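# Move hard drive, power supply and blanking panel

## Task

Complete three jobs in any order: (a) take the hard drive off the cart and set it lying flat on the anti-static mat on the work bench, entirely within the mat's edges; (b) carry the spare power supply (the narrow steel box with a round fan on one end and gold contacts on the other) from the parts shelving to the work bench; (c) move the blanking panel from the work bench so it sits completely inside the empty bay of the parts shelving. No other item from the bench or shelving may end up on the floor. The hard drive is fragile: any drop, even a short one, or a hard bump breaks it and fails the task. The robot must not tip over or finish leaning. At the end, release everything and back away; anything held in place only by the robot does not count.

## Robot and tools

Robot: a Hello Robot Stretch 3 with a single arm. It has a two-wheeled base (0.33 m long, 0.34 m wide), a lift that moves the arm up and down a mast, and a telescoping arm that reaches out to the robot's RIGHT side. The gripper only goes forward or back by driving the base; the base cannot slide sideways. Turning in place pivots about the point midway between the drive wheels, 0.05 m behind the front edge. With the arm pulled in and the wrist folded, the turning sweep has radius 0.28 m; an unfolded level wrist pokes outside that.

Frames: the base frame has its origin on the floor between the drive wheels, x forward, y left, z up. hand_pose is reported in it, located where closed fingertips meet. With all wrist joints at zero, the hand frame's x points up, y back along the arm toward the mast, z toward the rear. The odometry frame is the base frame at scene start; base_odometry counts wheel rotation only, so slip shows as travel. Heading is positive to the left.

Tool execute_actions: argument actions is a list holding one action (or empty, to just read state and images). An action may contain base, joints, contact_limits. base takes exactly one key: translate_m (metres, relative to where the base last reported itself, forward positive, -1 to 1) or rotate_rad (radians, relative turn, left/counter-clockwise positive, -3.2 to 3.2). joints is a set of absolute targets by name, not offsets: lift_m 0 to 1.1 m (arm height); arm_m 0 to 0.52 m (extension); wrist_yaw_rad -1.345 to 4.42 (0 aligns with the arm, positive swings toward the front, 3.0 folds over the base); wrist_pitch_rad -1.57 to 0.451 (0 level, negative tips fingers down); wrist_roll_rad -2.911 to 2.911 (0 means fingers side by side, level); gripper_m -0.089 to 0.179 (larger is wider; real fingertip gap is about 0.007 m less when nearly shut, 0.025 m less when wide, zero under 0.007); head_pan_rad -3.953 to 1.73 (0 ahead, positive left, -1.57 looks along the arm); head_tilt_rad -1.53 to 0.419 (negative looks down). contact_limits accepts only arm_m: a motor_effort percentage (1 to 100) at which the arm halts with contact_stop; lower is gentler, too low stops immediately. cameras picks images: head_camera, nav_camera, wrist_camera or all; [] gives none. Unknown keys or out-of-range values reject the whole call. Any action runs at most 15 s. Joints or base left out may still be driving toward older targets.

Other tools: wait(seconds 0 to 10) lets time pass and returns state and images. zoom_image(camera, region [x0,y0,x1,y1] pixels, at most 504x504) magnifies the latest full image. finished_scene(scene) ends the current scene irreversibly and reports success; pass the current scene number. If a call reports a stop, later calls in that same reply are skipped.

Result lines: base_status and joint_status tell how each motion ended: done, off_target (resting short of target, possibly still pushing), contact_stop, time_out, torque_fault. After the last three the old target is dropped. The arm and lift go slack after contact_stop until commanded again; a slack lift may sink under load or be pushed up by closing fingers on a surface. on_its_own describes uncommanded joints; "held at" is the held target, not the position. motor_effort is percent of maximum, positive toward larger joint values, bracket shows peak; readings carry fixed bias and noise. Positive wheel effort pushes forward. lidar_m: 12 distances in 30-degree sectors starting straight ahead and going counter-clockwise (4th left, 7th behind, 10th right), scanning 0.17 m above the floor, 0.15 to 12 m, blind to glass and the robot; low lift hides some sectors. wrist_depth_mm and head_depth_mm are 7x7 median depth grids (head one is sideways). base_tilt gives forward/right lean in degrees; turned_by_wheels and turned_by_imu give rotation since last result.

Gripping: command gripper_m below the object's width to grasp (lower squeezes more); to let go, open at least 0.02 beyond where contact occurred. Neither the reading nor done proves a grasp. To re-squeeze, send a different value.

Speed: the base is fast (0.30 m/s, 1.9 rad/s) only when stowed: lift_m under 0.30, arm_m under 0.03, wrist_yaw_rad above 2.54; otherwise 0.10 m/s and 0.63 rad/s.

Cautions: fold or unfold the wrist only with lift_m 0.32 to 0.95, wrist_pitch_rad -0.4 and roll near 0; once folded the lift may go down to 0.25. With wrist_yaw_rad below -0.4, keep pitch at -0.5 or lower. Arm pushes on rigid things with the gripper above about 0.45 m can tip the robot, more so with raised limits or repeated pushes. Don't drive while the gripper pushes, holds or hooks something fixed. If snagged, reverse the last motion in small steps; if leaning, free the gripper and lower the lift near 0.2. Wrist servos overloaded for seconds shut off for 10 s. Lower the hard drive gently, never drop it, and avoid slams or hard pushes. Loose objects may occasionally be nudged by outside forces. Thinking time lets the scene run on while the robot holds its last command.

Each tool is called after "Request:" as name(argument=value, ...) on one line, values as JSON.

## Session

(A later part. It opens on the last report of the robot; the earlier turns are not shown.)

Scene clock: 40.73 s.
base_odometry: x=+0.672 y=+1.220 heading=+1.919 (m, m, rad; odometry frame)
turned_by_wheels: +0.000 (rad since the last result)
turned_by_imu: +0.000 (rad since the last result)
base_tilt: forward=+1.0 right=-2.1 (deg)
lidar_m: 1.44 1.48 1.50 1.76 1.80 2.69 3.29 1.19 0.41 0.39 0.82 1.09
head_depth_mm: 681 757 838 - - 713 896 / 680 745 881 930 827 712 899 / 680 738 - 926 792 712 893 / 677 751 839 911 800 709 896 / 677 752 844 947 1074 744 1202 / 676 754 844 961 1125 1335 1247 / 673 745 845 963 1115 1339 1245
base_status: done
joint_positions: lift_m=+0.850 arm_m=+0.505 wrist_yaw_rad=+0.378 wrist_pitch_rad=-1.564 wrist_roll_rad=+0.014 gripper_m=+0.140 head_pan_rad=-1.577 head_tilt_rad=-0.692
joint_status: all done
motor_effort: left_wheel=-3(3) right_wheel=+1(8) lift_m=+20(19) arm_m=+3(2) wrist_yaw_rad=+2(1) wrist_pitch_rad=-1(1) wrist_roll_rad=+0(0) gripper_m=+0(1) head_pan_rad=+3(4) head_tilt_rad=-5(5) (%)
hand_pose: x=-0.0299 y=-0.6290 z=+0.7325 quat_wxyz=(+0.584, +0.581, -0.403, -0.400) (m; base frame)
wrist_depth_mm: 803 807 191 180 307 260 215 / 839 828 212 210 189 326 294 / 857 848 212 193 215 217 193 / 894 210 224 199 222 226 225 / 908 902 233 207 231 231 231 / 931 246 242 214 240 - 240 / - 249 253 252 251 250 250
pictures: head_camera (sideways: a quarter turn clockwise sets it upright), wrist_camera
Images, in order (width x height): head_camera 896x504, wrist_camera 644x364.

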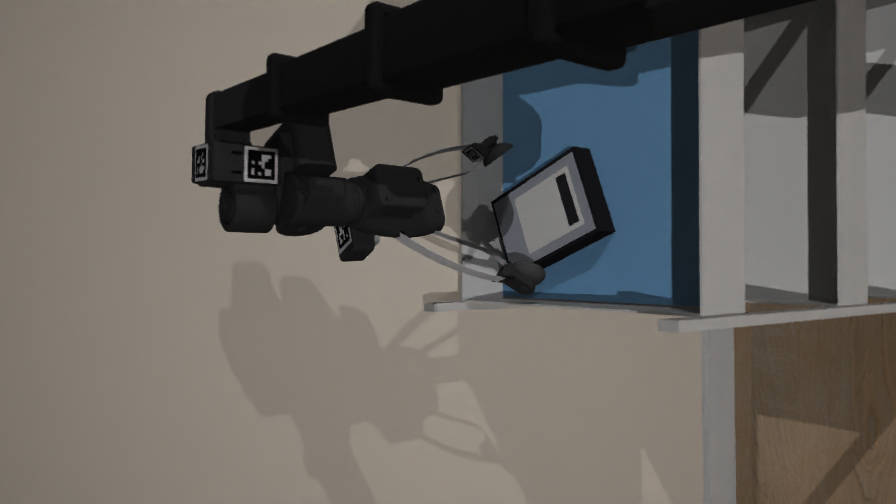

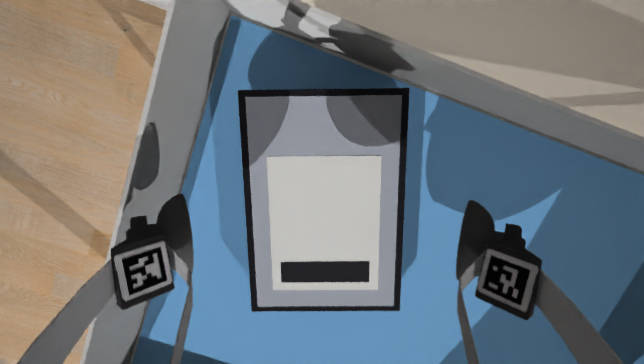

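Request:
execute_actions(actions=[{"joints":{"lift_m":0.81}}], cameras=["head_camera","wrist_camera"])

Request:
execute_actions(actions=[{"joints":{"lift_m":0.79}}], cameras=["head_camera","wrist_camera"])

Scene clock: 42.33 s.
base_odometry: x=+0.672 y=+1.220 heading=+1.919 (m, m, rad; odometry frame)
turned_by_wheels: +0.000 (rad since the last result)
turned_by_imu: +0.000 (rad since the last result)
base_tilt: forward=+1.1 right=-2.0 (deg)
lidar_m: 1.44 1.48 1.49 1.76 1.79 2.69 3.31 1.19 0.41 0.39 0.82 1.09
head_depth_mm: 681 757 850 925 - - 900 / 681 754 - 929 827 712 897 / 680 753 - 915 791 712 902 / 678 751 843 911 801 708 895 / 678 751 844 943 1077 743 1201 / 676 749 844 968 1125 1341 1252 / 674 747 842 965 1125 1335 1246
base_status: not commanded
joint_positions: lift_m=+0.810 arm_m=+0.505 wrist_yaw_rad=+0.378 wrist_pitch_rad=-1.564 wrist_roll_rad=+0.014 gripper_m=+0.140 head_pan_rad=-1.577 head_tilt_rad=-0.692
joint_status: all done
motor_effort: left_wheel=-3(3) right_wheel=+2(2) lift_m=+19(21) arm_m=+3(2) wrist_yaw_rad=+2(3) wrist_pitch_rad=-1(1) wrist_roll_rad=+0(0) gripper_m=-1(1) head_pan_rad=+3(3) head_tilt_rad=-4(4) (%)
hand_pose: x=-0.0299 y=-0.6290 z=+0.6925 quat_wxyz=(+0.584, +0.581, -0.403, -0.400) (m; base frame)
wrist_depth_mm: 773 129 169 159 125 245 214 / 797 137 173 172 164 135 242 / 820 151 156 154 155 179 161 / 835 166 161 159 161 186 184 / 862 161 167 164 166 190 191 / 887 201 174 170 173 - 198 / 926 207 206 178 204 206 205
pictures: head_camera (sideways: a quarter turn clockwise sets it upright), wrist_camera
Images, in order (width x height): head_camera 896x504, wrist_camera 644x364.

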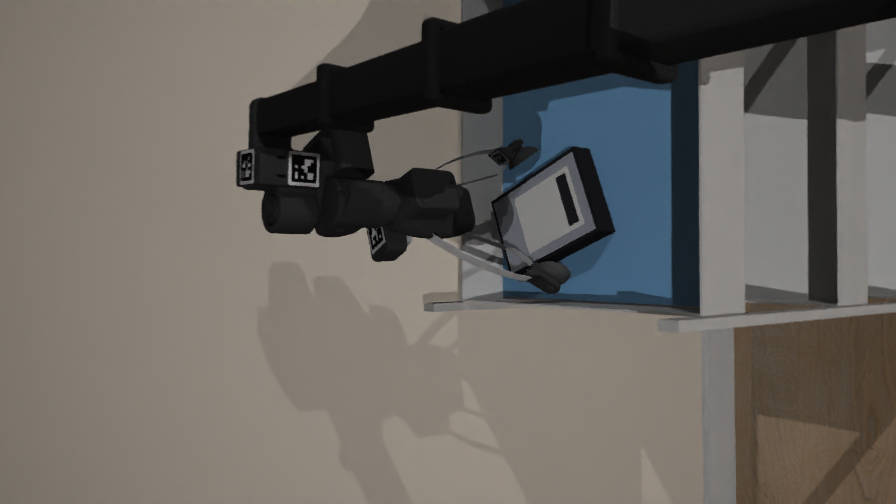

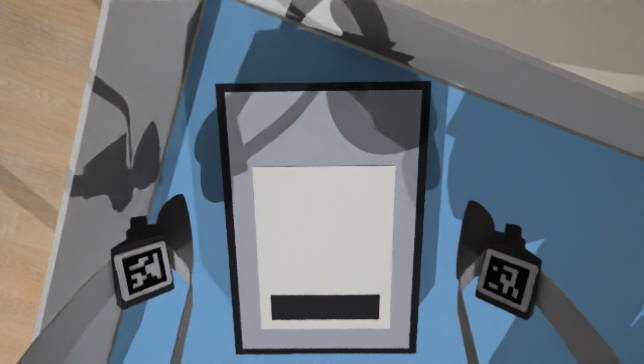

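Scene clock: 43.27 s.
base_odometry: x=+0.672 y=+1.220 heading=+1.919 (m, m, rad; odometry frame)
turned_by_wheels: +0.000 (rad since the last result)
turned_by_imu: +0.000 (rad since the last result)
base_tilt: forward=+1.0 right=-2.1 (deg)
lidar_m: 1.44 1.47 1.49 1.76 1.80 2.68 3.29 1.19 0.41 0.39 0.82 1.09
head_depth_mm: 682 759 851 932 - - 902 / 680 757 822 930 827 713 897 / 678 755 - 914 792 711 895 / 677 755 847 921 799 709 890 / 677 752 844 945 1080 743 1201 / 677 750 845 964 1129 1344 1245 / 674 749 843 962 1122 1327 1253
base_status: not commanded
joint_positions: lift_m=+0.793 arm_m=+0.505 wrist_yaw_rad=+0.378 wrist_pitch_rad=-1.567 wrist_roll_rad=+0.014 gripper_m=+0.140 head_pan_rad=-1.577 head_tilt_rad=-0.692
joint_status: lift_m contact_stop (moved -0.017 of -0.020)
on_its_own: lift_m is slack since a contact_stop, until your next command for it
motor_effort: left_wheel=-3(3) right_wheel=+1(2) lift_m=+22(23) arm_m=+2(2) wrist_yaw_rad=+2(2) wrist_pitch_rad=+0(1) wrist_roll_rad=+0(0) gripper_m=-2(1) head_pan_rad=+2(4) head_tilt_rad=-4(5) (%)
hand_pose: x=-0.0301 y=-0.6284 z=+0.6757 quat_wxyz=(+0.583, +0.581, -0.402, -0.400) (m; base frame)
wrist_depth_mm: 748 125 154 154 116 112 215 / 768 137 158 157 135 135 110 / 462 151 139 138 138 164 163 / 128 164 144 143 144 169 169 / 136 160 149 148 149 173 175 / 139 186 156 153 155 - 181 / - 190 163 159 160 188 188
pictures: head_camera (sideways: a quarter turn clockwise sets it upright), wrist_camera
Images, in order (width x height): head_camera 896x504, wrist_camera 644x364.

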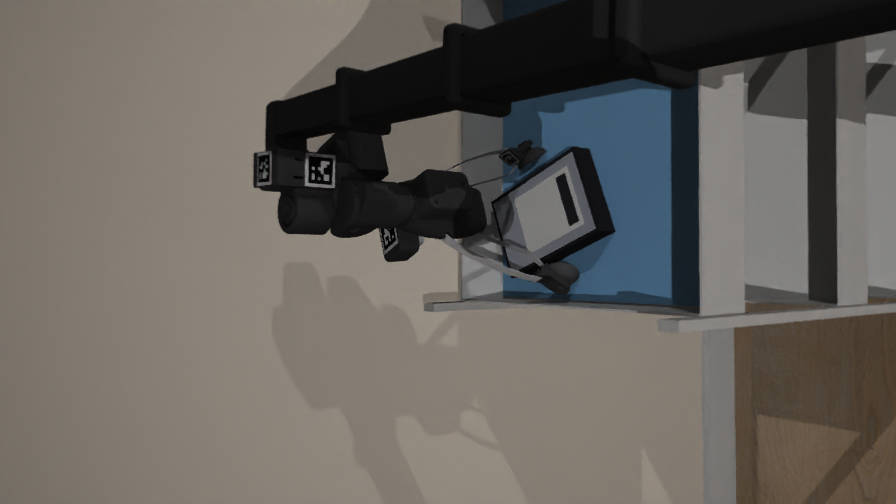

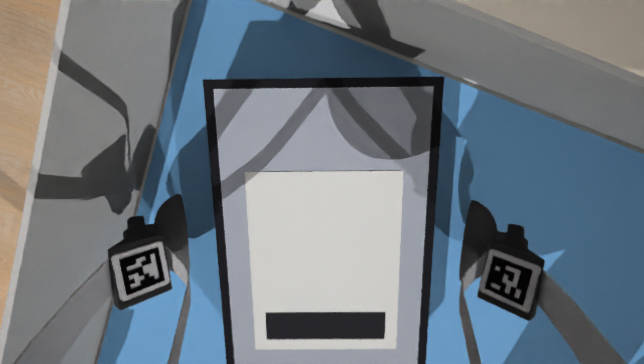

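Request:
execute_actions(actions=[{"joints":{"gripper_m":0.04}}], cameras=["wrist_camera"])

Scene clock: 45.10 s.
base_odometry: x=+0.672 y=+1.220 heading=+1.919 (m, m, rad; odometry frame)
turned_by_wheels: +0.000 (rad since the last result)
turned_by_imu: +0.001 (rad since the last result)
base_tilt: forward=+1.1 right=-2.0 (deg)
lidar_m: 1.44 1.48 1.50 1.76 1.80 2.68 3.31 1.19 0.41 0.39 0.82 1.08
head_depth_mm: 681 759 855 931 - - 900 / 681 755 - 929 827 711 901 / 679 755 - 912 793 709 894 / 676 753 847 914 802 708 899 / 677 753 845 946 1074 743 1204 / 677 750 844 963 1129 1343 1247 / 674 750 844 959 1123 1344 1244
base_status: not commanded
joint_positions: lift_m=+0.798 arm_m=+0.505 wrist_yaw_rad=+0.381 wrist_pitch_rad=-1.567 wrist_roll_rad=+0.014 gripper_m=+0.041 head_pan_rad=-1.577 head_tilt_rad=-0.692
joint_status: all done
on_its_own: lift_m is slack since a contact_stop, until your next command for it (your +0.790 is given up)
motor_effort: left_wheel=-3(3) right_wheel=+1(1) lift_m=+23(23) arm_m=+2(2) wrist_yaw_rad=-1(2) wrist_pitch_rad=+0(0) wrist_roll_rad=+0(0) gripper_m=-27(100) head_pan_rad=+3(3) head_tilt_rad=-5(5) (%)
hand_pose: x=-0.0302 y=-0.6283 z=+0.6806 quat_wxyz=(+0.584, +0.582, -0.401, -0.400) (m; base frame)
wrist_depth_mm: 749 125 159 159 117 220 215 / 763 137 163 162 156 135 114 / 812 151 144 143 144 168 162 / 482 168 149 148 148 173 173 / 141 175 153 153 153 180 180 / 148 182 160 159 160 185 186 / 151 196 167 166 166 194 192
pictures: wrist_camera
Images, in order (width x height): wrist_camera 644x364.

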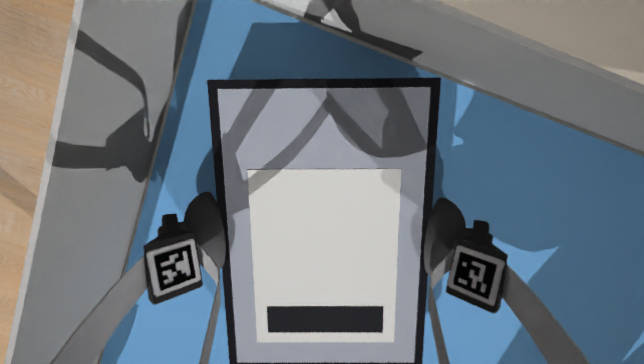

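A bit firmer, then test lift.

Request:
execute_actions(actions=[{"joints":{"gripper_m":0.01}}], cameras=[])

Request:
execute_actions(actions=[{"joints":{"lift_m":0.81}}], cameras=["wrist_camera"])

Scene clock: 46.30 s.
base_odometry: x=+0.672 y=+1.220 heading=+1.919 (m, m, rad; odometry frame)
turned_by_wheels: +0.000 (rad since the last result)
turned_by_imu: +0.000 (rad since the last result)
base_tilt: forward=+1.0 right=-2.1 (deg)
lidar_m: 1.44 1.48 1.50 1.76 1.80 2.68 3.29 1.19 0.41 0.39 0.82 1.09
head_depth_mm: 685 754 851 930 - - 900 / 681 755 - 927 827 710 896 / 679 755 - 914 793 711 893 / 678 752 844 913 802 709 895 / 678 752 846 947 1073 746 1201 / 676 749 843 965 1129 1334 1252 / 674 751 842 964 1118 1335 1249
base_status: not commanded
joint_positions: lift_m=+0.798 arm_m=+0.505 wrist_yaw_rad=+0.381 wrist_pitch_rad=-1.567 wrist_roll_rad=+0.014 gripper_m=+0.012 head_pan_rad=-1.577 head_tilt_rad=-0.692
joint_status: all done
on_its_own: lift_m is slack since a contact_stop, until your next command for it (your +0.790 is given up)
motor_effort: left_wheel=-2(2) right_wheel=+1(1) lift_m=+23(23) arm_m=+3(2) wrist_yaw_rad=-1(1) wrist_pitch_rad=+0(0) wrist_roll_rad=+0(0) gripper_m=-38(100) head_pan_rad=+3(4) head_tilt_rad=-4(5) (%)
hand_pose: x=-0.0302 y=-0.6284 z=+0.6807 quat_wxyz=(+0.584, +0.582, -0.401, -0.400) (m; base frame)
wrist_depth_mm: 753 125 159 158 117 219 216 / 773 137 163 161 156 135 114 / 801 151 144 143 144 168 162 / 481 169 149 148 149 174 175 / 142 175 154 153 153 179 179 / 148 183 160 159 160 186 186 / 151 196 168 165 166 194 192
pictures: none
No camera images: the call's "cameras" was empty. Leave "cameras" out to get every camera's image.

Scene clock: 47.07 s.
base_odometry: x=+0.672 y=+1.220 heading=+1.919 (m, m, rad; odometry frame)
turned_by_wheels: +0.000 (rad since the last result)
turned_by_imu: +0.000 (rad since the last result)
base_tilt: forward=+1.0 right=-2.1 (deg)
lidar_m: 1.44 1.48 1.50 1.76 1.79 2.68 3.30 1.19 0.41 0.39 0.82 1.09
head_depth_mm: 683 756 852 923 - - 896 / 681 757 - 930 824 711 895 / 676 751 - 910 788 711 898 / 679 754 845 911 790 706 894 / 674 751 843 941 1078 743 1202 / 676 750 841 964 1125 1336 1249 / 673 747 841 965 1121 1341 1247
base_status: not commanded
joint_positions: lift_m=+0.810 arm_m=+0.505 wrist_yaw_rad=+0.381 wrist_pitch_rad=-1.562 wrist_roll_rad=+0.014 gripper_m=+0.016 head_pan_rad=-1.577 head_tilt_rad=-0.692
joint_status: all done
motor_effort: left_wheel=-3(2) right_wheel=+1(1) lift_m=+31(32) arm_m=+2(3) wrist_yaw_rad=-1(0) wrist_pitch_rad=-2(2) wrist_roll_rad=+0(0) gripper_m=-35(37) head_pan_rad=+3(4) head_tilt_rad=-5(4) (%)
hand_pose: x=-0.0297 y=-0.6296 z=+0.6919 quat_wxyz=(+0.585, +0.581, -0.403, -0.398) (m; base frame)
wrist_depth_mm: 752 127 168 159 124 244 214 / 797 137 172 170 136 133 254 / 817 150 140 140 140 178 158 / 854 168 145 144 145 184 184 / 866 175 149 149 149 189 189 / 155 182 155 154 154 196 196 / 166 208 162 161 161 205 205
pictures: wrist_camera
Images, in order (width x height): wrist_camera 644x364.

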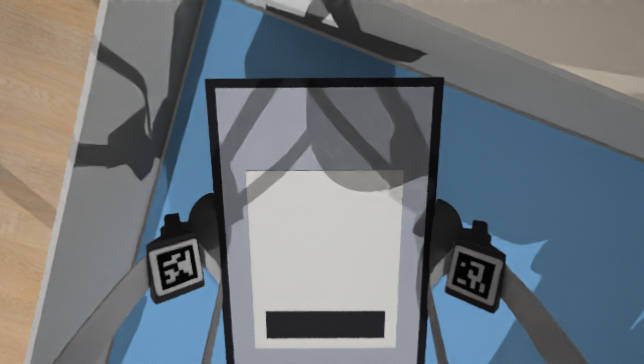

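Request:
execute_actions(actions=[{"joints":{"lift_m":1.09}}], cameras=[])

Request:
execute_actions(actions=[{"joints":{"arm_m":0.1,"wrist_yaw_rad":0.0,"head_pan_rad":-2.6,"head_tilt_rad":-0.5},"base":{"rotate_rad":-0.69}}], cameras=["wrist_camera"])

Request:
execute_actions(actions=[{"base":{"translate_m":-1.0}}], cameras=[])

Request:
execute_actions(actions=[{"base":{"translate_m":-1.0}}])

Scene clock: 51.70 s.
base_odometry: x=+0.672 y=+1.220 heading=+1.919 (m, m, rad; odometry frame)
turned_by_wheels: +0.000 (rad since the last result)
turned_by_imu: +0.001 (rad since the last result)
base_tilt: forward=+1.0 right=-2.0 (deg)
lidar_m: 1.44 1.48 1.50 1.76 1.79 2.68 3.30 1.19 0.41 0.39 0.82 1.09
head_depth_mm: 681 755 853 931 825 713 900 / 684 756 834 927 827 710 897 / - 777 637 923 825 709 896 / 673 752 803 923 826 709 894 / 676 750 845 944 1072 742 1203 / 676 750 843 965 1123 1340 1245 / 676 749 842 964 1125 1339 1247
base_status: not commanded
joint_positions: lift_m=+1.090 arm_m=+0.505 wrist_yaw_rad=+0.381 wrist_pitch_rad=-1.561 wrist_roll_rad=+0.014 gripper_m=+0.041 head_pan_rad=-1.577 head_tilt_rad=-0.692
joint_status: all done
on_its_own: gripper_m is held at +0.039, not at your +0.010, by its stall guard, which is still easing
motor_effort: left_wheel=-2(3) right_wheel=+1(1) lift_m=+30(32) arm_m=+2(2) wrist_yaw_rad=+0(0) wrist_pitch_rad=-2(2) wrist_roll_rad=+0(0) gripper_m=-24(33) head_pan_rad=+2(4) head_tilt_rad=-5(5) (%)
hand_pose: x=-0.0297 y=-0.6297 z=+0.9719 quat_wxyz=(+0.585, +0.581, -0.403, -0.398) (m; base frame)
wrist_depth_mm: - - 683 454 331 258 213 / - - - 437 137 386 290 / - - 142 141 141 631 458 / - - 146 145 146 464 451 / - - 150 150 150 473 - / - - 157 155 155 461 - / - - 163 161 162 503 -
pictures: none
No camera images: the call's "cameras" was empty. Leave "cameras" out to get every camera's image.

Scene clock: 55.87 s.
base_odometry: x=+0.672 y=+1.220 heading=+1.229 (m, m, rad; odometry frame)
turned_by_wheels: -0.690 (rad since the last result)
turned_by_imu: -0.677 (rad since the last result)
base_tilt: forward=+1.1 right=-2.0 (deg)
lidar_m: 0.96 1.44 1.44 1.50 2.23 1.76 2.10 2.68 1.47 0.44 0.39 0.39
head_depth_mm: - - - - 2146 1691 1405 / - - - 2622 2117 1693 1403 / - - - 2626 2118 1684 1399 / - - - 2717 2107 1684 1397 / - - - 2851 2105 1669 1388 / - - - 2857 2122 1672 1382 / - - - 2825 2092 1677 1380
base_status: done
joint_positions: lift_m=+1.090 arm_m=+0.100 wrist_yaw_rad=+0.001 wrist_pitch_rad=-1.559 wrist_roll_rad=+0.014 gripper_m=+0.054 head_pan_rad=-2.593 head_tilt_rad=-0.507
joint_status: all done
on_its_own: gripper_m is held at +0.053, not at your +0.010, by its stall guard, which is not easing now
motor_effort: left_wheel=+0(4) right_wheel=-4(11) lift_m=+31(30) arm_m=-3(7) wrist_yaw_rad=-1(2) wrist_pitch_rad=-3(3) wrist_roll_rad=+0(0) gripper_m=-21(27) head_pan_rad=-3(43) head_tilt_rad=+5(25) (%)
hand_pose: x=-0.0217 y=-0.2241 z=+0.9718 quat_wxyz=(+0.500, +0.494, -0.506, -0.501) (m; base frame)
wrist_depth_mm: 422 422 660 - - - - / 435 435 687 - - - - / 969 - 142 141 142 - - / - - 147 145 146 - - / - - 151 151 150 - - / - - 157 156 156 - - / - - 164 161 163 - -
pictures: wrist_camera
Images, in order (width x height): wrist_camera 644x364.

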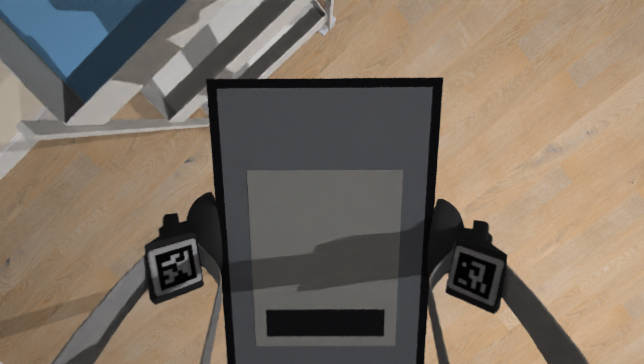

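Scene clock: 66.97 s.
base_odometry: x=+0.338 y=+0.278 heading=+1.229 (m, m, rad; odometry frame)
turned_by_wheels: +0.000 (rad since the last result)
turned_by_imu: -0.001 (rad since the last result)
base_tilt: forward=+1.1 right=-2.1 (deg)
lidar_m: 1.27 2.18 1.78 1.22 1.08 1.08 2.44 1.80 2.60 1.65 1.47 1.11
head_depth_mm: - - - - 2141 1710 1406 / - - - 2614 2133 1687 1407 / - - - 2622 2140 1691 1401 / - - - 2621 2136 1682 1390 / - - - 2704 2107 1686 1390 / - - - 2791 2108 1679 1386 / - - - 2718 2087 1669 1393
base_status: done
joint_positions: lift_m=+1.090 arm_m=+0.100 wrist_yaw_rad=+0.001 wrist_pitch_rad=-1.559 wrist_roll_rad=+0.014 gripper_m=+0.054 head_pan_rad=-2.593 head_tilt_rad=-0.507
joint_status: not commanded
on_its_own: gripper_m is held at +0.053, not at your +0.010, by its stall guard, which is not easing now
motor_effort: left_wheel=+1(1) right_wheel=-3(8) lift_m=+30(30) arm_m=-3(4) wrist_yaw_rad=-1(1) wrist_pitch_rad=-3(2) wrist_roll_rad=+0(0) gripper_m=-22(21) head_pan_rad=-3(5) head_tilt_rad=+5(5) (%)
hand_pose: x=-0.0217 y=-0.2241 z=+0.9718 quat_wxyz=(+0.500, +0.494, -0.506, -0.501) (m; base frame)
wrist_depth_mm: - - - - - - - / - - - - - - - / - - 142 141 142 - - / - - 147 145 146 - - / - - 150 151 151 - - / - - 157 156 157 - - / - - 164 161 163 - -
pictures: none
No camera images: the call's "cameras" was empty. Leave "cameras" out to get every camera's image.

Scene clock: 78.07 s.
base_odometry: x=+0.003 y=-0.665 heading=+1.230 (m, m, rad; odometry frame)
turned_by_wheels: +0.000 (rad since the last result)
turned_by_imu: -0.001 (rad since the last result)
base_tilt: forward=+1.0 right=-2.0 (deg)
lidar_m: 2.06 2.45 0.76 0.50 0.60 1.64 1.45 1.72 1.15 2.21 2.14 2.04
head_depth_mm: - - - - 2131 1699 1405 / - - - 2225 2119 1691 1408 / - - - 2196 2117 1681 1398 / - - - 2122 2083 1682 1393 / - - - 2078 2032 1671 1393 / - - - 2018 2041 1676 1390 / - - - 2000 2015 1672 1383
base_status: done
joint_positions: lift_m=+1.090 arm_m=+0.100 wrist_yaw_rad=+0.001 wrist_pitch_rad=-1.559 wrist_roll_rad=+0.014 gripper_m=+0.054 head_pan_rad=-2.593 head_tilt_rad=-0.507
joint_status: not commanded
on_its_own: gripper_m is held at +0.053, not at your +0.010, by its stall guard, which is not easing now
motor_effort: left_wheel=+1(2) right_wheel=-4(9) lift_m=+30(31) arm_m=-3(3) wrist_yaw_rad=-1(1) wrist_pitch_rad=-2(3) wrist_roll_rad=+0(0) gripper_m=-22(21) head_pan_rad=-3(4) head_tilt_rad=+5(5) (%)
hand_pose: x=-0.0217 y=-0.2241 z=+0.9718 quat_wxyz=(+0.500, +0.494, -0.506, -0.501) (m; base frame)
wrist_depth_mm: - - - - - - - / - - - - - - - / - - 143 141 141 - - / - - 147 146 146 - - / - - 151 151 151 - - / - - 157 156 156 - - / - - 164 162 163 - -
pictures: head_camera (sideways: a quarter turn clockwise sets it upright), nav_camera (sideways: a quarter turn counterclockwise sets it upright), wrist_camera
Images, in order (width x height): head_camera 896x504, nav_camera 672x504, wrist_camera 644x364.

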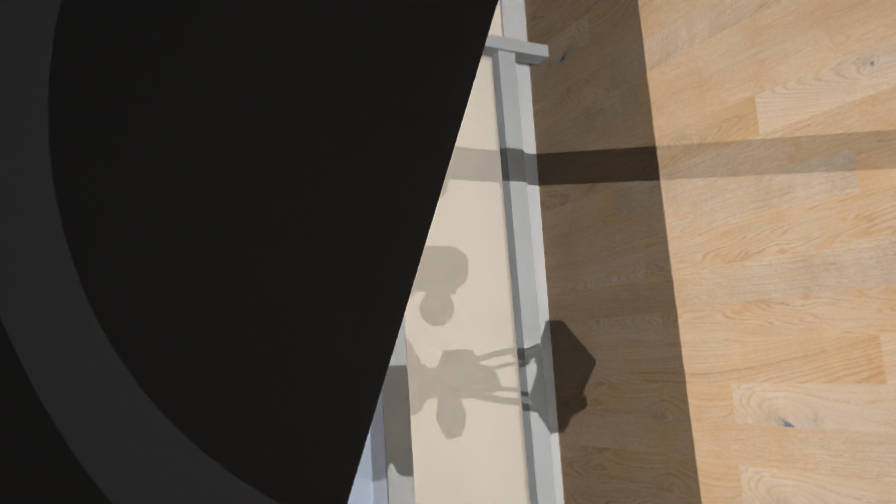

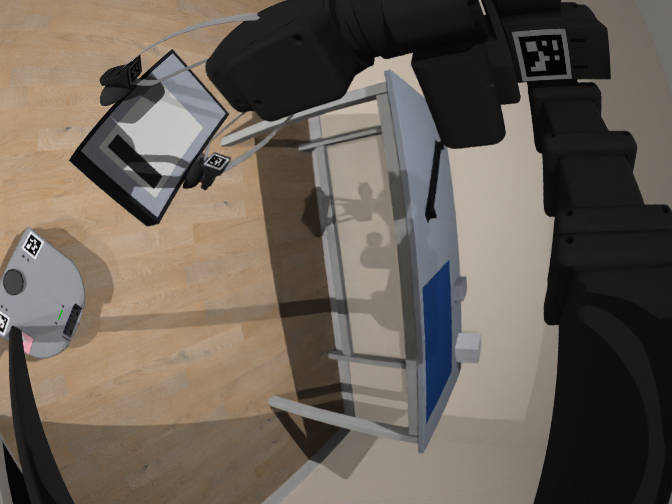

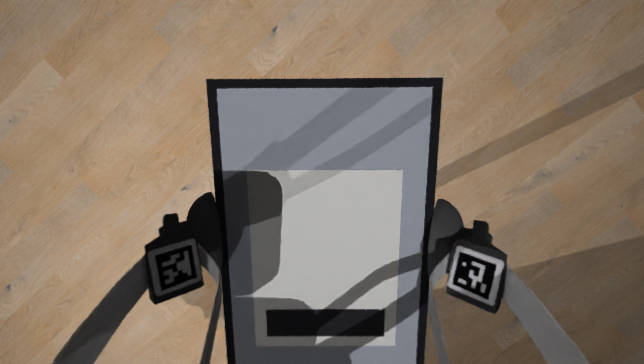

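Request:
execute_actions(actions=[{"base":{"translate_m":-0.82}}], cameras=[])

Request:
execute_actions(actions=[{"joints":{"head_pan_rad":-1.57,"head_tilt_rad":-0.7},"base":{"rotate_rad":-0.9}}])

Scene clock: 87.80 s.
base_odometry: x=-0.271 y=-1.437 heading=+1.230 (m, m, rad; odometry frame)
turned_by_wheels: +0.000 (rad since the last result)
turned_by_imu: -0.001 (rad since the last result)
base_tilt: forward=+1.0 right=-2.2 (deg)
lidar_m: 2.84 0.88 0.88 1.05 1.08 1.08 0.62 1.12 1.13 1.32 1.10 2.66
head_depth_mm: - - - - 616 1657 1342 / - - - 755 614 1636 1399 / - - - 753 612 1585 1397 / - - - 783 609 1545 1395 / - - - 818 609 1533 1390 / - - - 814 606 1479 1385 / - - - 811 605 588 1390
base_status: done
joint_positions: lift_m=+1.090 arm_m=+0.100 wrist_yaw_rad=+0.001 wrist_pitch_rad=-1.559 wrist_roll_rad=+0.014 gripper_m=+0.054 head_pan_rad=-2.593 head_tilt_rad=-0.507
joint_status: not commanded
on_its_own: gripper_m is held at +0.053, not at your +0.010, by its stall guard, which is not easing now
motor_effort: left_wheel=+1(2) right_wheel=-3(9) lift_m=+30(31) arm_m=-3(3) wrist_yaw_rad=-2(1) wrist_pitch_rad=-3(2) wrist_roll_rad=+0(0) gripper_m=-22(22) head_pan_rad=-3(3) head_tilt_rad=+5(5) (%)
hand_pose: x=-0.0217 y=-0.2241 z=+0.9718 quat_wxyz=(+0.500, +0.494, -0.506, -0.501) (m; base frame)
wrist_depth_mm: - - - - - - - / - - - - - - - / - - 142 140 142 - - / - - 147 145 147 - - / - - 150 150 150 - 755 / - - 158 156 157 - - / - - 164 162 163 - -
pictures: none
No camera images: the call's "cameras" was empty. Leave "cameras" out to get every camera's image.

Scene clock: 90.17 s.
base_odometry: x=-0.271 y=-1.437 heading=+0.330 (m, m, rad; odometry frame)
turned_by_wheels: -0.900 (rad since the last result)
turned_by_imu: -0.883 (rad since the last result)
base_tilt: forward=+1.0 right=-2.1 (deg)
lidar_m: 2.67 2.76 3.06 0.88 0.90 1.14 1.08 1.10 0.62 1.13 1.14 1.10
head_depth_mm: - - 755 607 1688 1489 1175 / - - - - 379 337 297 / - - - - 374 335 296 / 1086 1119 799 622 557 336 296 / 1082 1116 777 603 1596 1415 1223 / 1081 1017 778 601 1594 1439 1249 / 1074 1104 774 599 1584 1438 1238
base_status: done
joint_positions: lift_m=+1.090 arm_m=+0.100 wrist_yaw_rad=+0.001 wrist_pitch_rad=-1.559 wrist_roll_rad=+0.014 gripper_m=+0.054 head_pan_rad=-1.577 head_tilt_rad=-0.691
joint_status: all done
on_its_own: gripper_m is held at +0.053, not at your +0.010, by its stall guard, which is not easing now
motor_effort: left_wheel=+1(3) right_wheel=-4(8) lift_m=+31(30) arm_m=-4(3) wrist_yaw_rad=-1(1) wrist_pitch_rad=-3(2) wrist_roll_rad=+0(0) gripper_m=-21(22) head_pan_rad=+4(45) head_tilt_rad=-5(28) (%)
hand_pose: x=-0.0217 y=-0.2241 z=+0.9718 quat_wxyz=(+0.500, +0.494, -0.506, -0.501) (m; base frame)
wrist_depth_mm: - - - - - - - / - - - - - - - / - - 142 141 142 - - / - - 147 145 146 - - / - - 151 150 150 - - / - - 157 156 156 - - / - - 164 162 162 - -
pictures: head_camera (sideways: a quarter turn clockwise sets it upright), nav_camera (sideways: a quarter turn counterclockwise sets it upright), wrist_camera
Images, in order (width x height): head_camera 896x504, nav_camera 672x504, wrist_camera 644x364.

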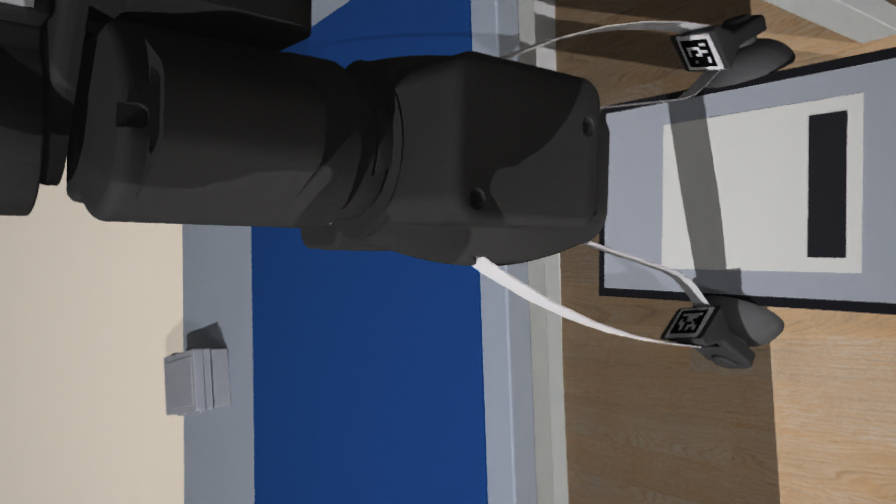

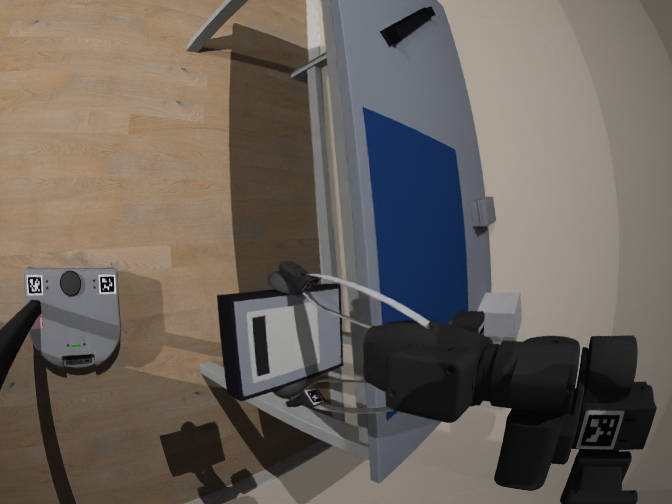

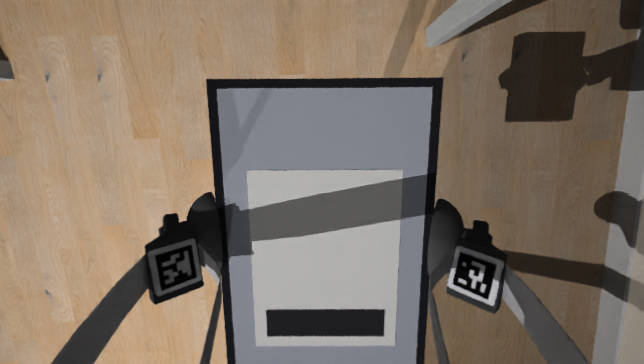

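Request:
execute_actions(actions=[{"joints":{"lift_m":1.1,"arm_m":0.3},"base":{"translate_m":0.12}}], cameras=["head_camera","wrist_camera"])

Request:
execute_actions(actions=[{"joints":{"arm_m":0.51},"contact_limits":{"arm_m":12}}], cameras=["head_camera","wrist_camera"])

Scene clock: 93.70 s.
base_odometry: x=-0.158 y=-1.398 heading=+0.330 (m, m, rad; odometry frame)
turned_by_wheels: +0.000 (rad since the last result)
turned_by_imu: +0.002 (rad since the last result)
base_tilt: forward=+1.0 right=-2.0 (deg)
lidar_m: 2.55 2.63 2.90 0.89 0.91 1.19 1.20 1.23 0.70 1.11 1.13 0.99
head_depth_mm: 1110 982 787 606 1627 1440 1256 / 1116 1022 784 569 1634 1447 1258 / - - 720 475 1592 1446 1251 / 1078 1059 748 473 1587 1440 1248 / 1074 1030 779 599 1582 1445 1246 / 1076 1113 776 599 1587 1438 1246 / 1066 1108 779 598 1589 1440 1244
base_status: done
joint_positions: lift_m=+1.100 arm_m=+0.300 wrist_yaw_rad=+0.000 wrist_pitch_rad=-1.559 wrist_roll_rad=+0.014 gripper_m=+0.054 head_pan_rad=-1.577 head_tilt_rad=-0.691
joint_status: all done
on_its_own: gripper_m is held at +0.053, not at your +0.010, by its stall guard, which is not easing now
motor_effort: left_wheel=+0(5) right_wheel=-4(5) lift_m=+31(31) arm_m=+3(3) wrist_yaw_rad=+0(2) wrist_pitch_rad=-2(3) wrist_roll_rad=+0(0) gripper_m=-21(22) head_pan_rad=+3(2) head_tilt_rad=-5(5) (%)
hand_pose: x=-0.0216 y=-0.4235 z=+0.9818 quat_wxyz=(+0.499, +0.494, -0.506, -0.501) (m; base frame)
wrist_depth_mm: 204 204 203 204 203 202 203 / 211 211 209 206 207 209 209 / 217 218 142 141 141 218 217 / 228 227 147 145 146 - - / - - 151 150 150 - - / - - 157 155 156 - - / - - 164 162 162 - -
pictures: head_camera (sideways: a quarter turn clockwise sets it upright), wrist_camera
Images, in order (width x height): head_camera 896x504, wrist_camera 644x364.

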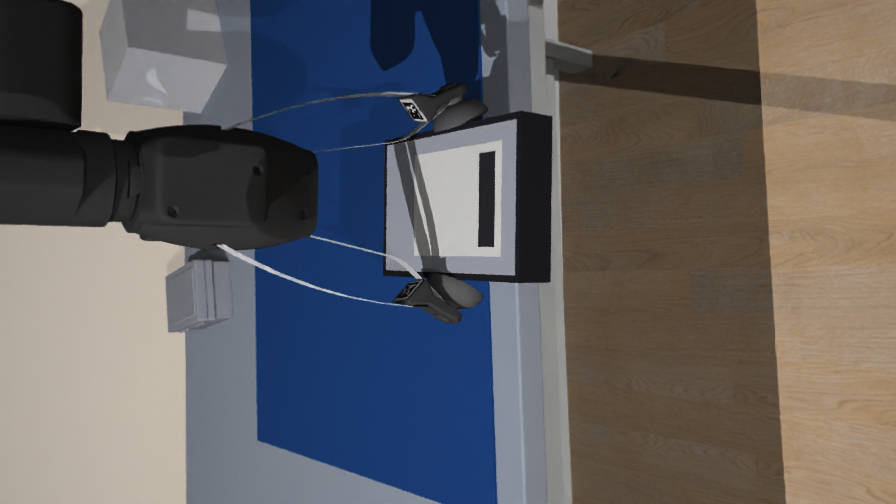

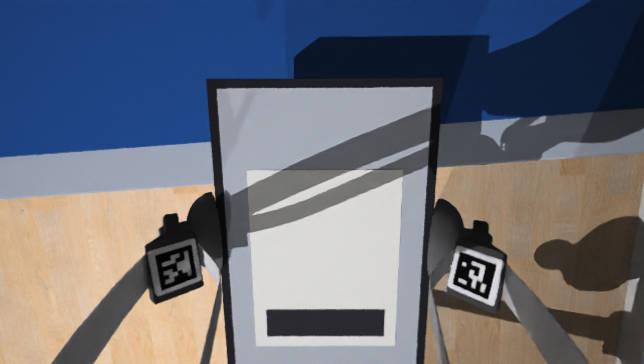

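Scene clock: 96.50 s.
base_odometry: x=-0.158 y=-1.398 heading=+0.330 (m, m, rad; odometry frame)
turned_by_wheels: +0.000 (rad since the last result)
turned_by_imu: +0.001 (rad since the last result)
base_tilt: forward=+1.1 right=-2.1 (deg)
lidar_m: 2.55 2.63 2.89 0.89 0.90 1.18 1.20 1.23 0.70 1.12 1.14 0.99
head_depth_mm: 1072 980 786 605 1637 1453 1252 / 1087 1038 784 604 1645 1451 1246 / - 1050 645 602 1596 1442 1247 / 1079 1000 645 601 1588 1445 1247 / 1078 1026 778 599 1597 1446 1251 / 1070 1106 775 598 1577 1437 1241 / 1067 1105 778 598 1583 1436 1241
base_status: not commanded
joint_positions: lift_m=+1.100 arm_m=+0.510 wrist_yaw_rad=+0.000 wrist_pitch_rad=-1.559 wrist_roll_rad=+0.014 gripper_m=+0.054 head_pan_rad=-1.577 head_tilt_rad=-0.691
joint_status: all done
on_its_own: gripper_m is held at +0.053, not at your +0.010, by its stall guard, which is not easing now
motor_effort: left_wheel=+0(0) right_wheel=-4(4) lift_m=+31(31) arm_m=+2(2) wrist_yaw_rad=+0(0) wrist_pitch_rad=-2(2) wrist_roll_rad=+0(0) gripper_m=-22(22) head_pan_rad=+4(3) head_tilt_rad=-5(5) (%)
contact_limits: arm_m 12 (drawing in: default 25, maximum 40; extending or still: default 32, maximum 53)
hand_pose: x=-0.0216 y=-0.6335 z=+0.9818 quat_wxyz=(+0.499, +0.494, -0.506, -0.501) (m; base frame)
wrist_depth_mm: 203 203 204 202 202 201 202 / 210 211 207 206 205 209 207 / 216 217 141 141 141 215 215 / 224 224 146 146 146 222 223 / 233 232 151 150 150 229 229 / 241 242 157 156 156 237 238 / 249 250 163 162 162 248 245
pictures: head_camera (sideways: a quarter turn clockwise sets it upright), wrist_camera
Images, in order (width x height): head_camera 896x504, wrist_camera 644x364.

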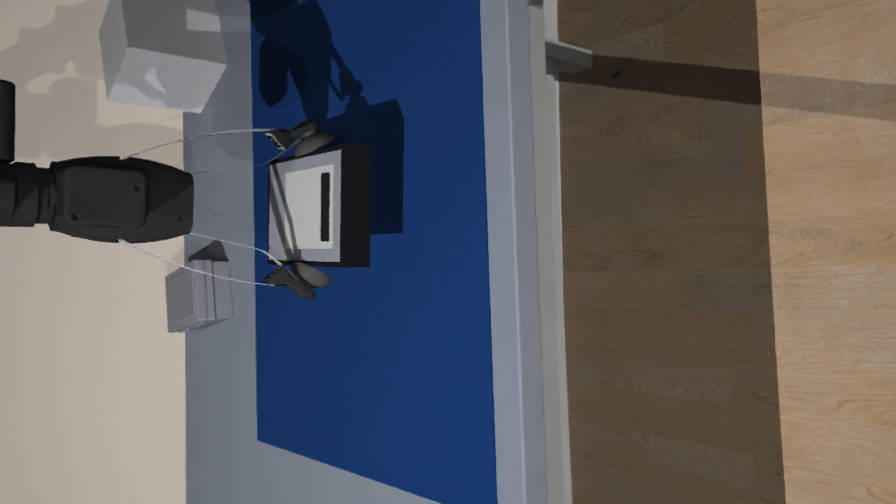

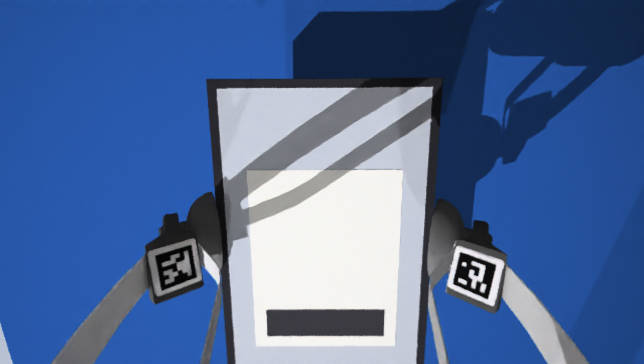

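Request:
execute_actions(actions=[{"joints":{"lift_m":1.058}}], cameras=[])

Request:
execute_actions(actions=[{"joints":{"lift_m":1.05}}], cameras=[])

Scene clock: 97.97 s.
base_odometry: x=-0.158 y=-1.398 heading=+0.330 (m, m, rad; odometry frame)
turned_by_wheels: +0.000 (rad since the last result)
turned_by_imu: +0.000 (rad since the last result)
base_tilt: forward=+1.1 right=-2.0 (deg)
lidar_m: 2.54 2.63 2.89 0.89 0.91 1.19 1.20 1.22 0.69 1.12 1.14 0.99
head_depth_mm: 1079 979 787 605 1638 1454 1253 / 1108 1031 784 604 1639 1460 1257 / - 1005 710 602 1602 1441 1251 / 1086 998 780 602 1589 1451 1253 / 1084 1023 777 601 1594 1447 1243 / 1073 1111 778 599 1577 1444 1246 / 1068 1105 780 598 1589 1434 1249
base_status: not commanded
joint_positions: lift_m=+1.058 arm_m=+0.510 wrist_yaw_rad=+0.000 wrist_pitch_rad=-1.559 wrist_roll_rad=+0.014 gripper_m=+0.054 head_pan_rad=-1.577 head_tilt_rad=-0.691
joint_status: all done
on_its_own: gripper_m is held at +0.053, not at your +0.010, by its stall guard, which is not easing now
motor_effort: left_wheel=+1(1) right_wheel=-4(4) lift_m=+24(25) arm_m=+3(2) wrist_yaw_rad=+0(0) wrist_pitch_rad=-3(2) wrist_roll_rad=+0(0) gripper_m=-22(21) head_pan_rad=+3(3) head_tilt_rad=-5(5) (%)
hand_pose: x=-0.0216 y=-0.6335 z=+0.9402 quat_wxyz=(+0.499, +0.494, -0.506, -0.501) (m; base frame)
wrist_depth_mm: 165 165 165 165 164 164 164 / 170 170 169 168 167 169 169 / 176 176 142 141 142 174 174 / 182 182 147 145 146 181 180 / 189 188 151 150 150 187 187 / 195 195 157 156 156 193 193 / 201 202 165 162 163 201 200
pictures: none
No camera images: the call's "cameras" was empty. Leave "cameras" out to get every camera's image.

Scene clock: 98.73 s.
base_odometry: x=-0.158 y=-1.398 heading=+0.330 (m, m, rad; odometry frame)
turned_by_wheels: +0.000 (rad since the last result)
turned_by_imu: +0.000 (rad since the last result)
base_tilt: forward=+1.0 right=-2.1 (deg)
lidar_m: 2.55 2.63 2.89 0.89 0.90 1.18 1.20 1.22 0.70 1.12 1.13 0.98
head_depth_mm: 1082 979 786 606 1638 1447 1260 / 1110 1037 787 605 1629 1444 1258 / - 1061 753 602 1596 1441 1257 / 1078 1016 798 601 1591 1447 1248 / 1077 1026 779 601 1590 1443 1251 / 1069 1113 777 599 1590 1434 1250 / 1070 1102 778 598 1580 1436 1250
base_status: not commanded
joint_positions: lift_m=+1.050 arm_m=+0.510 wrist_yaw_rad=+0.000 wrist_pitch_rad=-1.560 wrist_roll_rad=+0.014 gripper_m=+0.054 head_pan_rad=-1.577 head_tilt_rad=-0.691
joint_status: all done
on_its_own: gripper_m is held at +0.053, not at your +0.010, by its stall guard, which is not easing now
motor_effort: left_wheel=+1(1) right_wheel=-4(4) lift_m=+21(24) arm_m=+1(3) wrist_yaw_rad=+0(0) wrist_pitch_rad=-2(2) wrist_roll_rad=+0(0) gripper_m=-22(22) head_pan_rad=+4(3) head_tilt_rad=-5(5) (%)
hand_pose: x=-0.0216 y=-0.6333 z=+0.9324 quat_wxyz=(+0.499, +0.494, -0.506, -0.501) (m; base frame)
wrist_depth_mm: 159 158 159 158 157 157 158 / 164 163 162 161 161 162 162 / 169 168 142 141 141 168 167 / 175 175 147 145 146 174 173 / 181 180 151 150 151 179 178 / 187 188 157 156 157 185 185 / 194 194 164 161 163 192 192
pictures: none
No camera images: the call's "cameras" was empty. Leave "cameras" out to get every camera's image.

Within ~2 mm. Release gradually.

Request:
execute_actions(actions=[{"joints":{"gripper_m":0.09}}], cameras=[])

Request:
execute_actions(actions=[{"joints":{"gripper_m":0.16}}], cameras=[])

Request:
execute_actions(actions=[{"joints":{"lift_m":1.1}}], cameras=["wrist_camera"])

Request:
execute_actions(actions=[{"base":{"translate_m":0.5},"joints":{"head_tilt_rad":-0.55}}])

Scene clock: 100.07 s.
base_odometry: x=-0.158 y=-1.398 heading=+0.330 (m, m, rad; odometry frame)
turned_by_wheels: +0.000 (rad since the last result)
turned_by_imu: +0.000 (rad since the last result)
base_tilt: forward=+1.1 right=-2.0 (deg)
lidar_m: 2.55 2.63 2.89 0.89 0.91 1.18 1.20 1.23 0.70 1.11 1.13 0.99
head_depth_mm: 1085 980 787 605 1626 1453 1261 / 1108 1037 785 603 1630 1441 1260 / - 1060 755 604 1596 1445 1247 / 1078 1012 799 602 1587 1440 1250 / 1078 1026 778 600 1584 1445 1250 / 1068 1111 777 599 1588 1443 1250 / 1070 1108 777 599 1590 1445 1242
base_status: not commanded
joint_positions: lift_m=+1.050 arm_m=+0.510 wrist_yaw_rad=+0.000 wrist_pitch_rad=-1.561 wrist_roll_rad=+0.014 gripper_m=+0.090 head_pan_rad=-1.577 head_tilt_rad=-0.691
joint_status: all done
motor_effort: left_wheel=+0(1) right_wheel=-3(3) lift_m=+21(21) arm_m=+2(2) wrist_yaw_rad=+0(0) wrist_pitch_rad=-2(2) wrist_roll_rad=+0(0) gripper_m=-8(74) head_pan_rad=+3(3) head_tilt_rad=-5(5) (%)
hand_pose: x=-0.0216 y=-0.6330 z=+0.9324 quat_wxyz=(+0.499, +0.494, -0.505, -0.502) (m; base frame)
wrist_depth_mm: 159 159 159 158 158 158 158 / 165 164 162 161 161 162 163 / 170 169 144 143 143 168 167 / 175 175 149 147 148 174 173 / 181 181 152 152 152 179 179 / 188 188 159 158 158 185 186 / 194 195 166 164 165 193 192
pictures: none
No camera images: the call's "cameras" was empty. Leave "cameras" out to get every camera's image.

Scene clock: 101.27 s.
base_odometry: x=-0.158 y=-1.398 heading=+0.330 (m, m, rad; odometry frame)
turned_by_wheels: +0.000 (rad since the last result)
turned_by_imu: +0.000 (rad since the last result)
base_tilt: forward=+1.0 right=-2.1 (deg)
lidar_m: 2.55 2.62 2.89 0.89 0.91 1.18 1.20 1.22 0.70 1.12 1.13 0.99
head_depth_mm: 1087 982 788 605 1648 1451 1252 / 1109 1035 784 603 1635 1456 1252 / - 1060 728 601 1606 1452 1244 / 1079 1028 736 602 1585 1450 1246 / 1073 1028 780 600 1593 1445 1246 / 1075 1112 779 598 1577 1443 1243 / 1067 1102 779 598 1580 1436 1246
base_status: not commanded
joint_positions: lift_m=+1.050 arm_m=+0.510 wrist_yaw_rad=+0.000 wrist_pitch_rad=-1.562 wrist_roll_rad=+0.014 gripper_m=+0.160 head_pan_rad=-1.577 head_tilt_rad=-0.691
joint_status: all done
motor_effort: left_wheel=+0(1) right_wheel=-3(4) lift_m=+21(21) arm_m=+3(2) wrist_yaw_rad=+0(1) wrist_pitch_rad=-2(2) wrist_roll_rad=+0(0) gripper_m=+0(91) head_pan_rad=+4(3) head_tilt_rad=-5(5) (%)
hand_pose: x=-0.0216 y=-0.6329 z=+0.9324 quat_wxyz=(+0.499, +0.494, -0.505, -0.502) (m; base frame)
wrist_depth_mm: 158 159 158 158 157 158 157 / 164 164 162 161 140 162 162 / 169 169 144 142 143 167 167 / 175 174 149 147 148 173 173 / 181 180 154 152 153 177 178 / 186 189 160 158 159 187 185 / 196 194 166 164 166 192 193
pictures: none
No camera images: the call's "cameras" was empty. Leave "cameras" out to get every camera's image.

Scene clock: 102.57 s.
base_odometry: x=-0.158 y=-1.398 heading=+0.330 (m, m, rad; odometry frame)
turned_by_wheels: +0.000 (rad since the last result)
turned_by_imu: +0.000 (rad since the last result)
base_tilt: forward=+1.0 right=-2.0 (deg)
lidar_m: 2.55 2.63 2.89 0.89 0.91 1.19 1.20 1.23 0.70 1.12 1.14 0.98
head_depth_mm: 1077 977 784 607 1645 1447 1258 / 1084 1041 756 604 1634 1444 1249 / - 1058 727 604 1591 1461 1254 / 1079 1002 751 600 1600 1446 1246 / 1074 1027 748 599 1586 1440 1249 / 1073 1109 776 598 1594 1429 1248 / 1066 1105 777 598 1592 1452 1246
base_status: not commanded
joint_positions: lift_m=+1.100 arm_m=+0.510 wrist_yaw_rad=+0.000 wrist_pitch_rad=-1.563 wrist_roll_rad=+0.014 gripper_m=+0.160 head_pan_rad=-1.577 head_tilt_rad=-0.691
joint_status: all done
motor_effort: left_wheel=+0(1) right_wheel=-3(3) lift_m=+26(27) arm_m=+2(3) wrist_yaw_rad=+1(0) wrist_pitch_rad=-1(2) wrist_roll_rad=+0(0) gripper_m=+1(1) head_pan_rad=+4(4) head_tilt_rad=-5(5) (%)
hand_pose: x=-0.0216 y=-0.6327 z=+0.9821 quat_wxyz=(+0.499, +0.494, -0.505, -0.502) (m; base frame)
wrist_depth_mm: 205 204 203 203 203 202 202 / 212 212 209 207 208 209 208 / 218 217 214 191 213 216 215 / 224 224 223 197 221 223 222 / 233 233 231 205 230 230 230 / 241 243 238 212 236 241 237 / 253 251 250 250 249 248 247
pictures: wrist_camera
Images, in order (width x height): wrist_camera 644x364.

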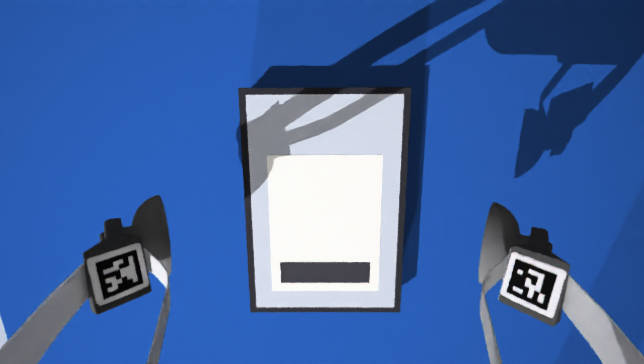

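Scene clock: 109.07 s.
base_odometry: x=+0.315 y=-1.236 heading=+0.330 (m, m, rad; odometry frame)
turned_by_wheels: +0.000 (rad since the last result)
turned_by_imu: +0.003 (rad since the last result)
base_tilt: forward=+0.9 right=-2.0 (deg)
lidar_m: 2.05 2.12 2.41 3.13 1.10 1.23 1.70 1.10 1.14 1.07 0.58 0.56
head_depth_mm: 1073 1136 1099 757 577 1495 1355 / 1053 1133 1097 755 576 1488 1354 / - 1124 1025 756 577 1478 1348 / 1025 1108 1048 750 573 566 1343 / 1030 1117 1075 724 573 559 1341 / 1028 1112 1070 743 570 554 1346 / 1025 1108 1071 742 570 502 1339
base_status: done
joint_positions: lift_m=+1.100 arm_m=+0.510 wrist_yaw_rad=+0.000 wrist_pitch_rad=-1.563 wrist_roll_rad=+0.014 gripper_m=+0.160 head_pan_rad=-1.577 head_tilt_rad=-0.557
joint_status: all done
motor_effort: left_wheel=+0(3) right_wheel=-3(6) lift_m=+26(27) arm_m=+2(3) wrist_yaw_rad=+0(0) wrist_pitch_rad=-2(1) wrist_roll_rad=+0(0) gripper_m=+1(0) head_pan_rad=+3(3) head_tilt_rad=+4(23) (%)
hand_pose: x=-0.0216 y=-0.6327 z=+0.9821 quat_wxyz=(+0.499, +0.494, -0.505, -0.502) (m; base frame)
wrist_depth_mm: 203 206 206 205 204 204 205 / 209 211 213 213 211 210 211 / 219 218 218 219 218 218 217 / 228 226 224 226 226 224 224 / 236 233 231 231 233 231 233 / 244 244 244 236 242 242 240 / 255 252 252 252 250 251 250
pictures: head_camera (sideways: a quarter turn clockwise sets it upright), nav_camera (sideways: a quarter turn counterclockwise sets it upright), wrist_camera
Images, in order (width x height): head_camera 896x504, nav_camera 672x504, wrist_camera 644x364.

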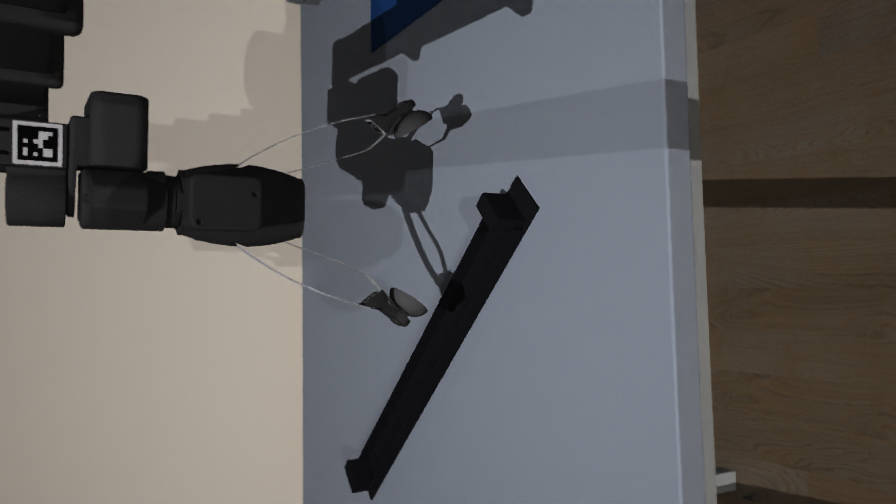

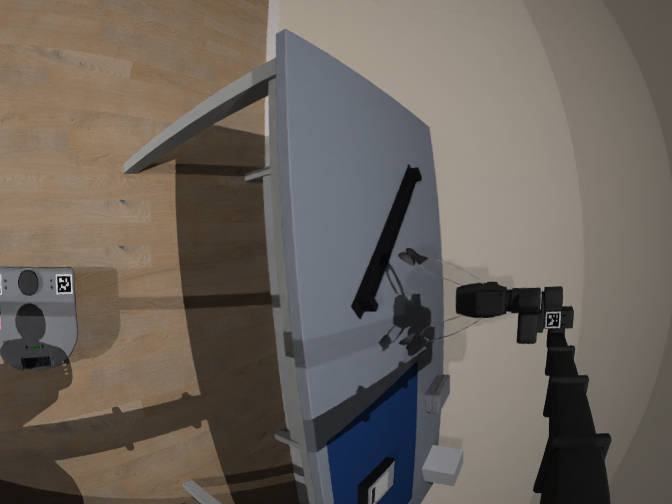

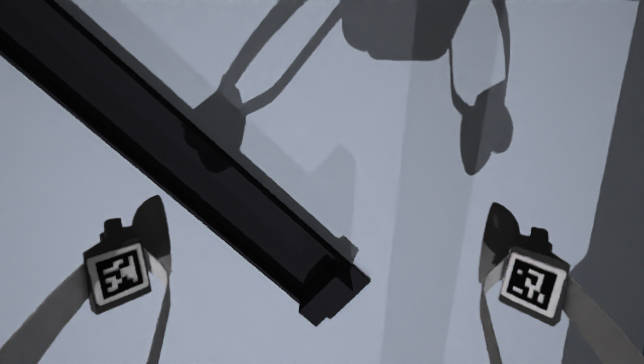

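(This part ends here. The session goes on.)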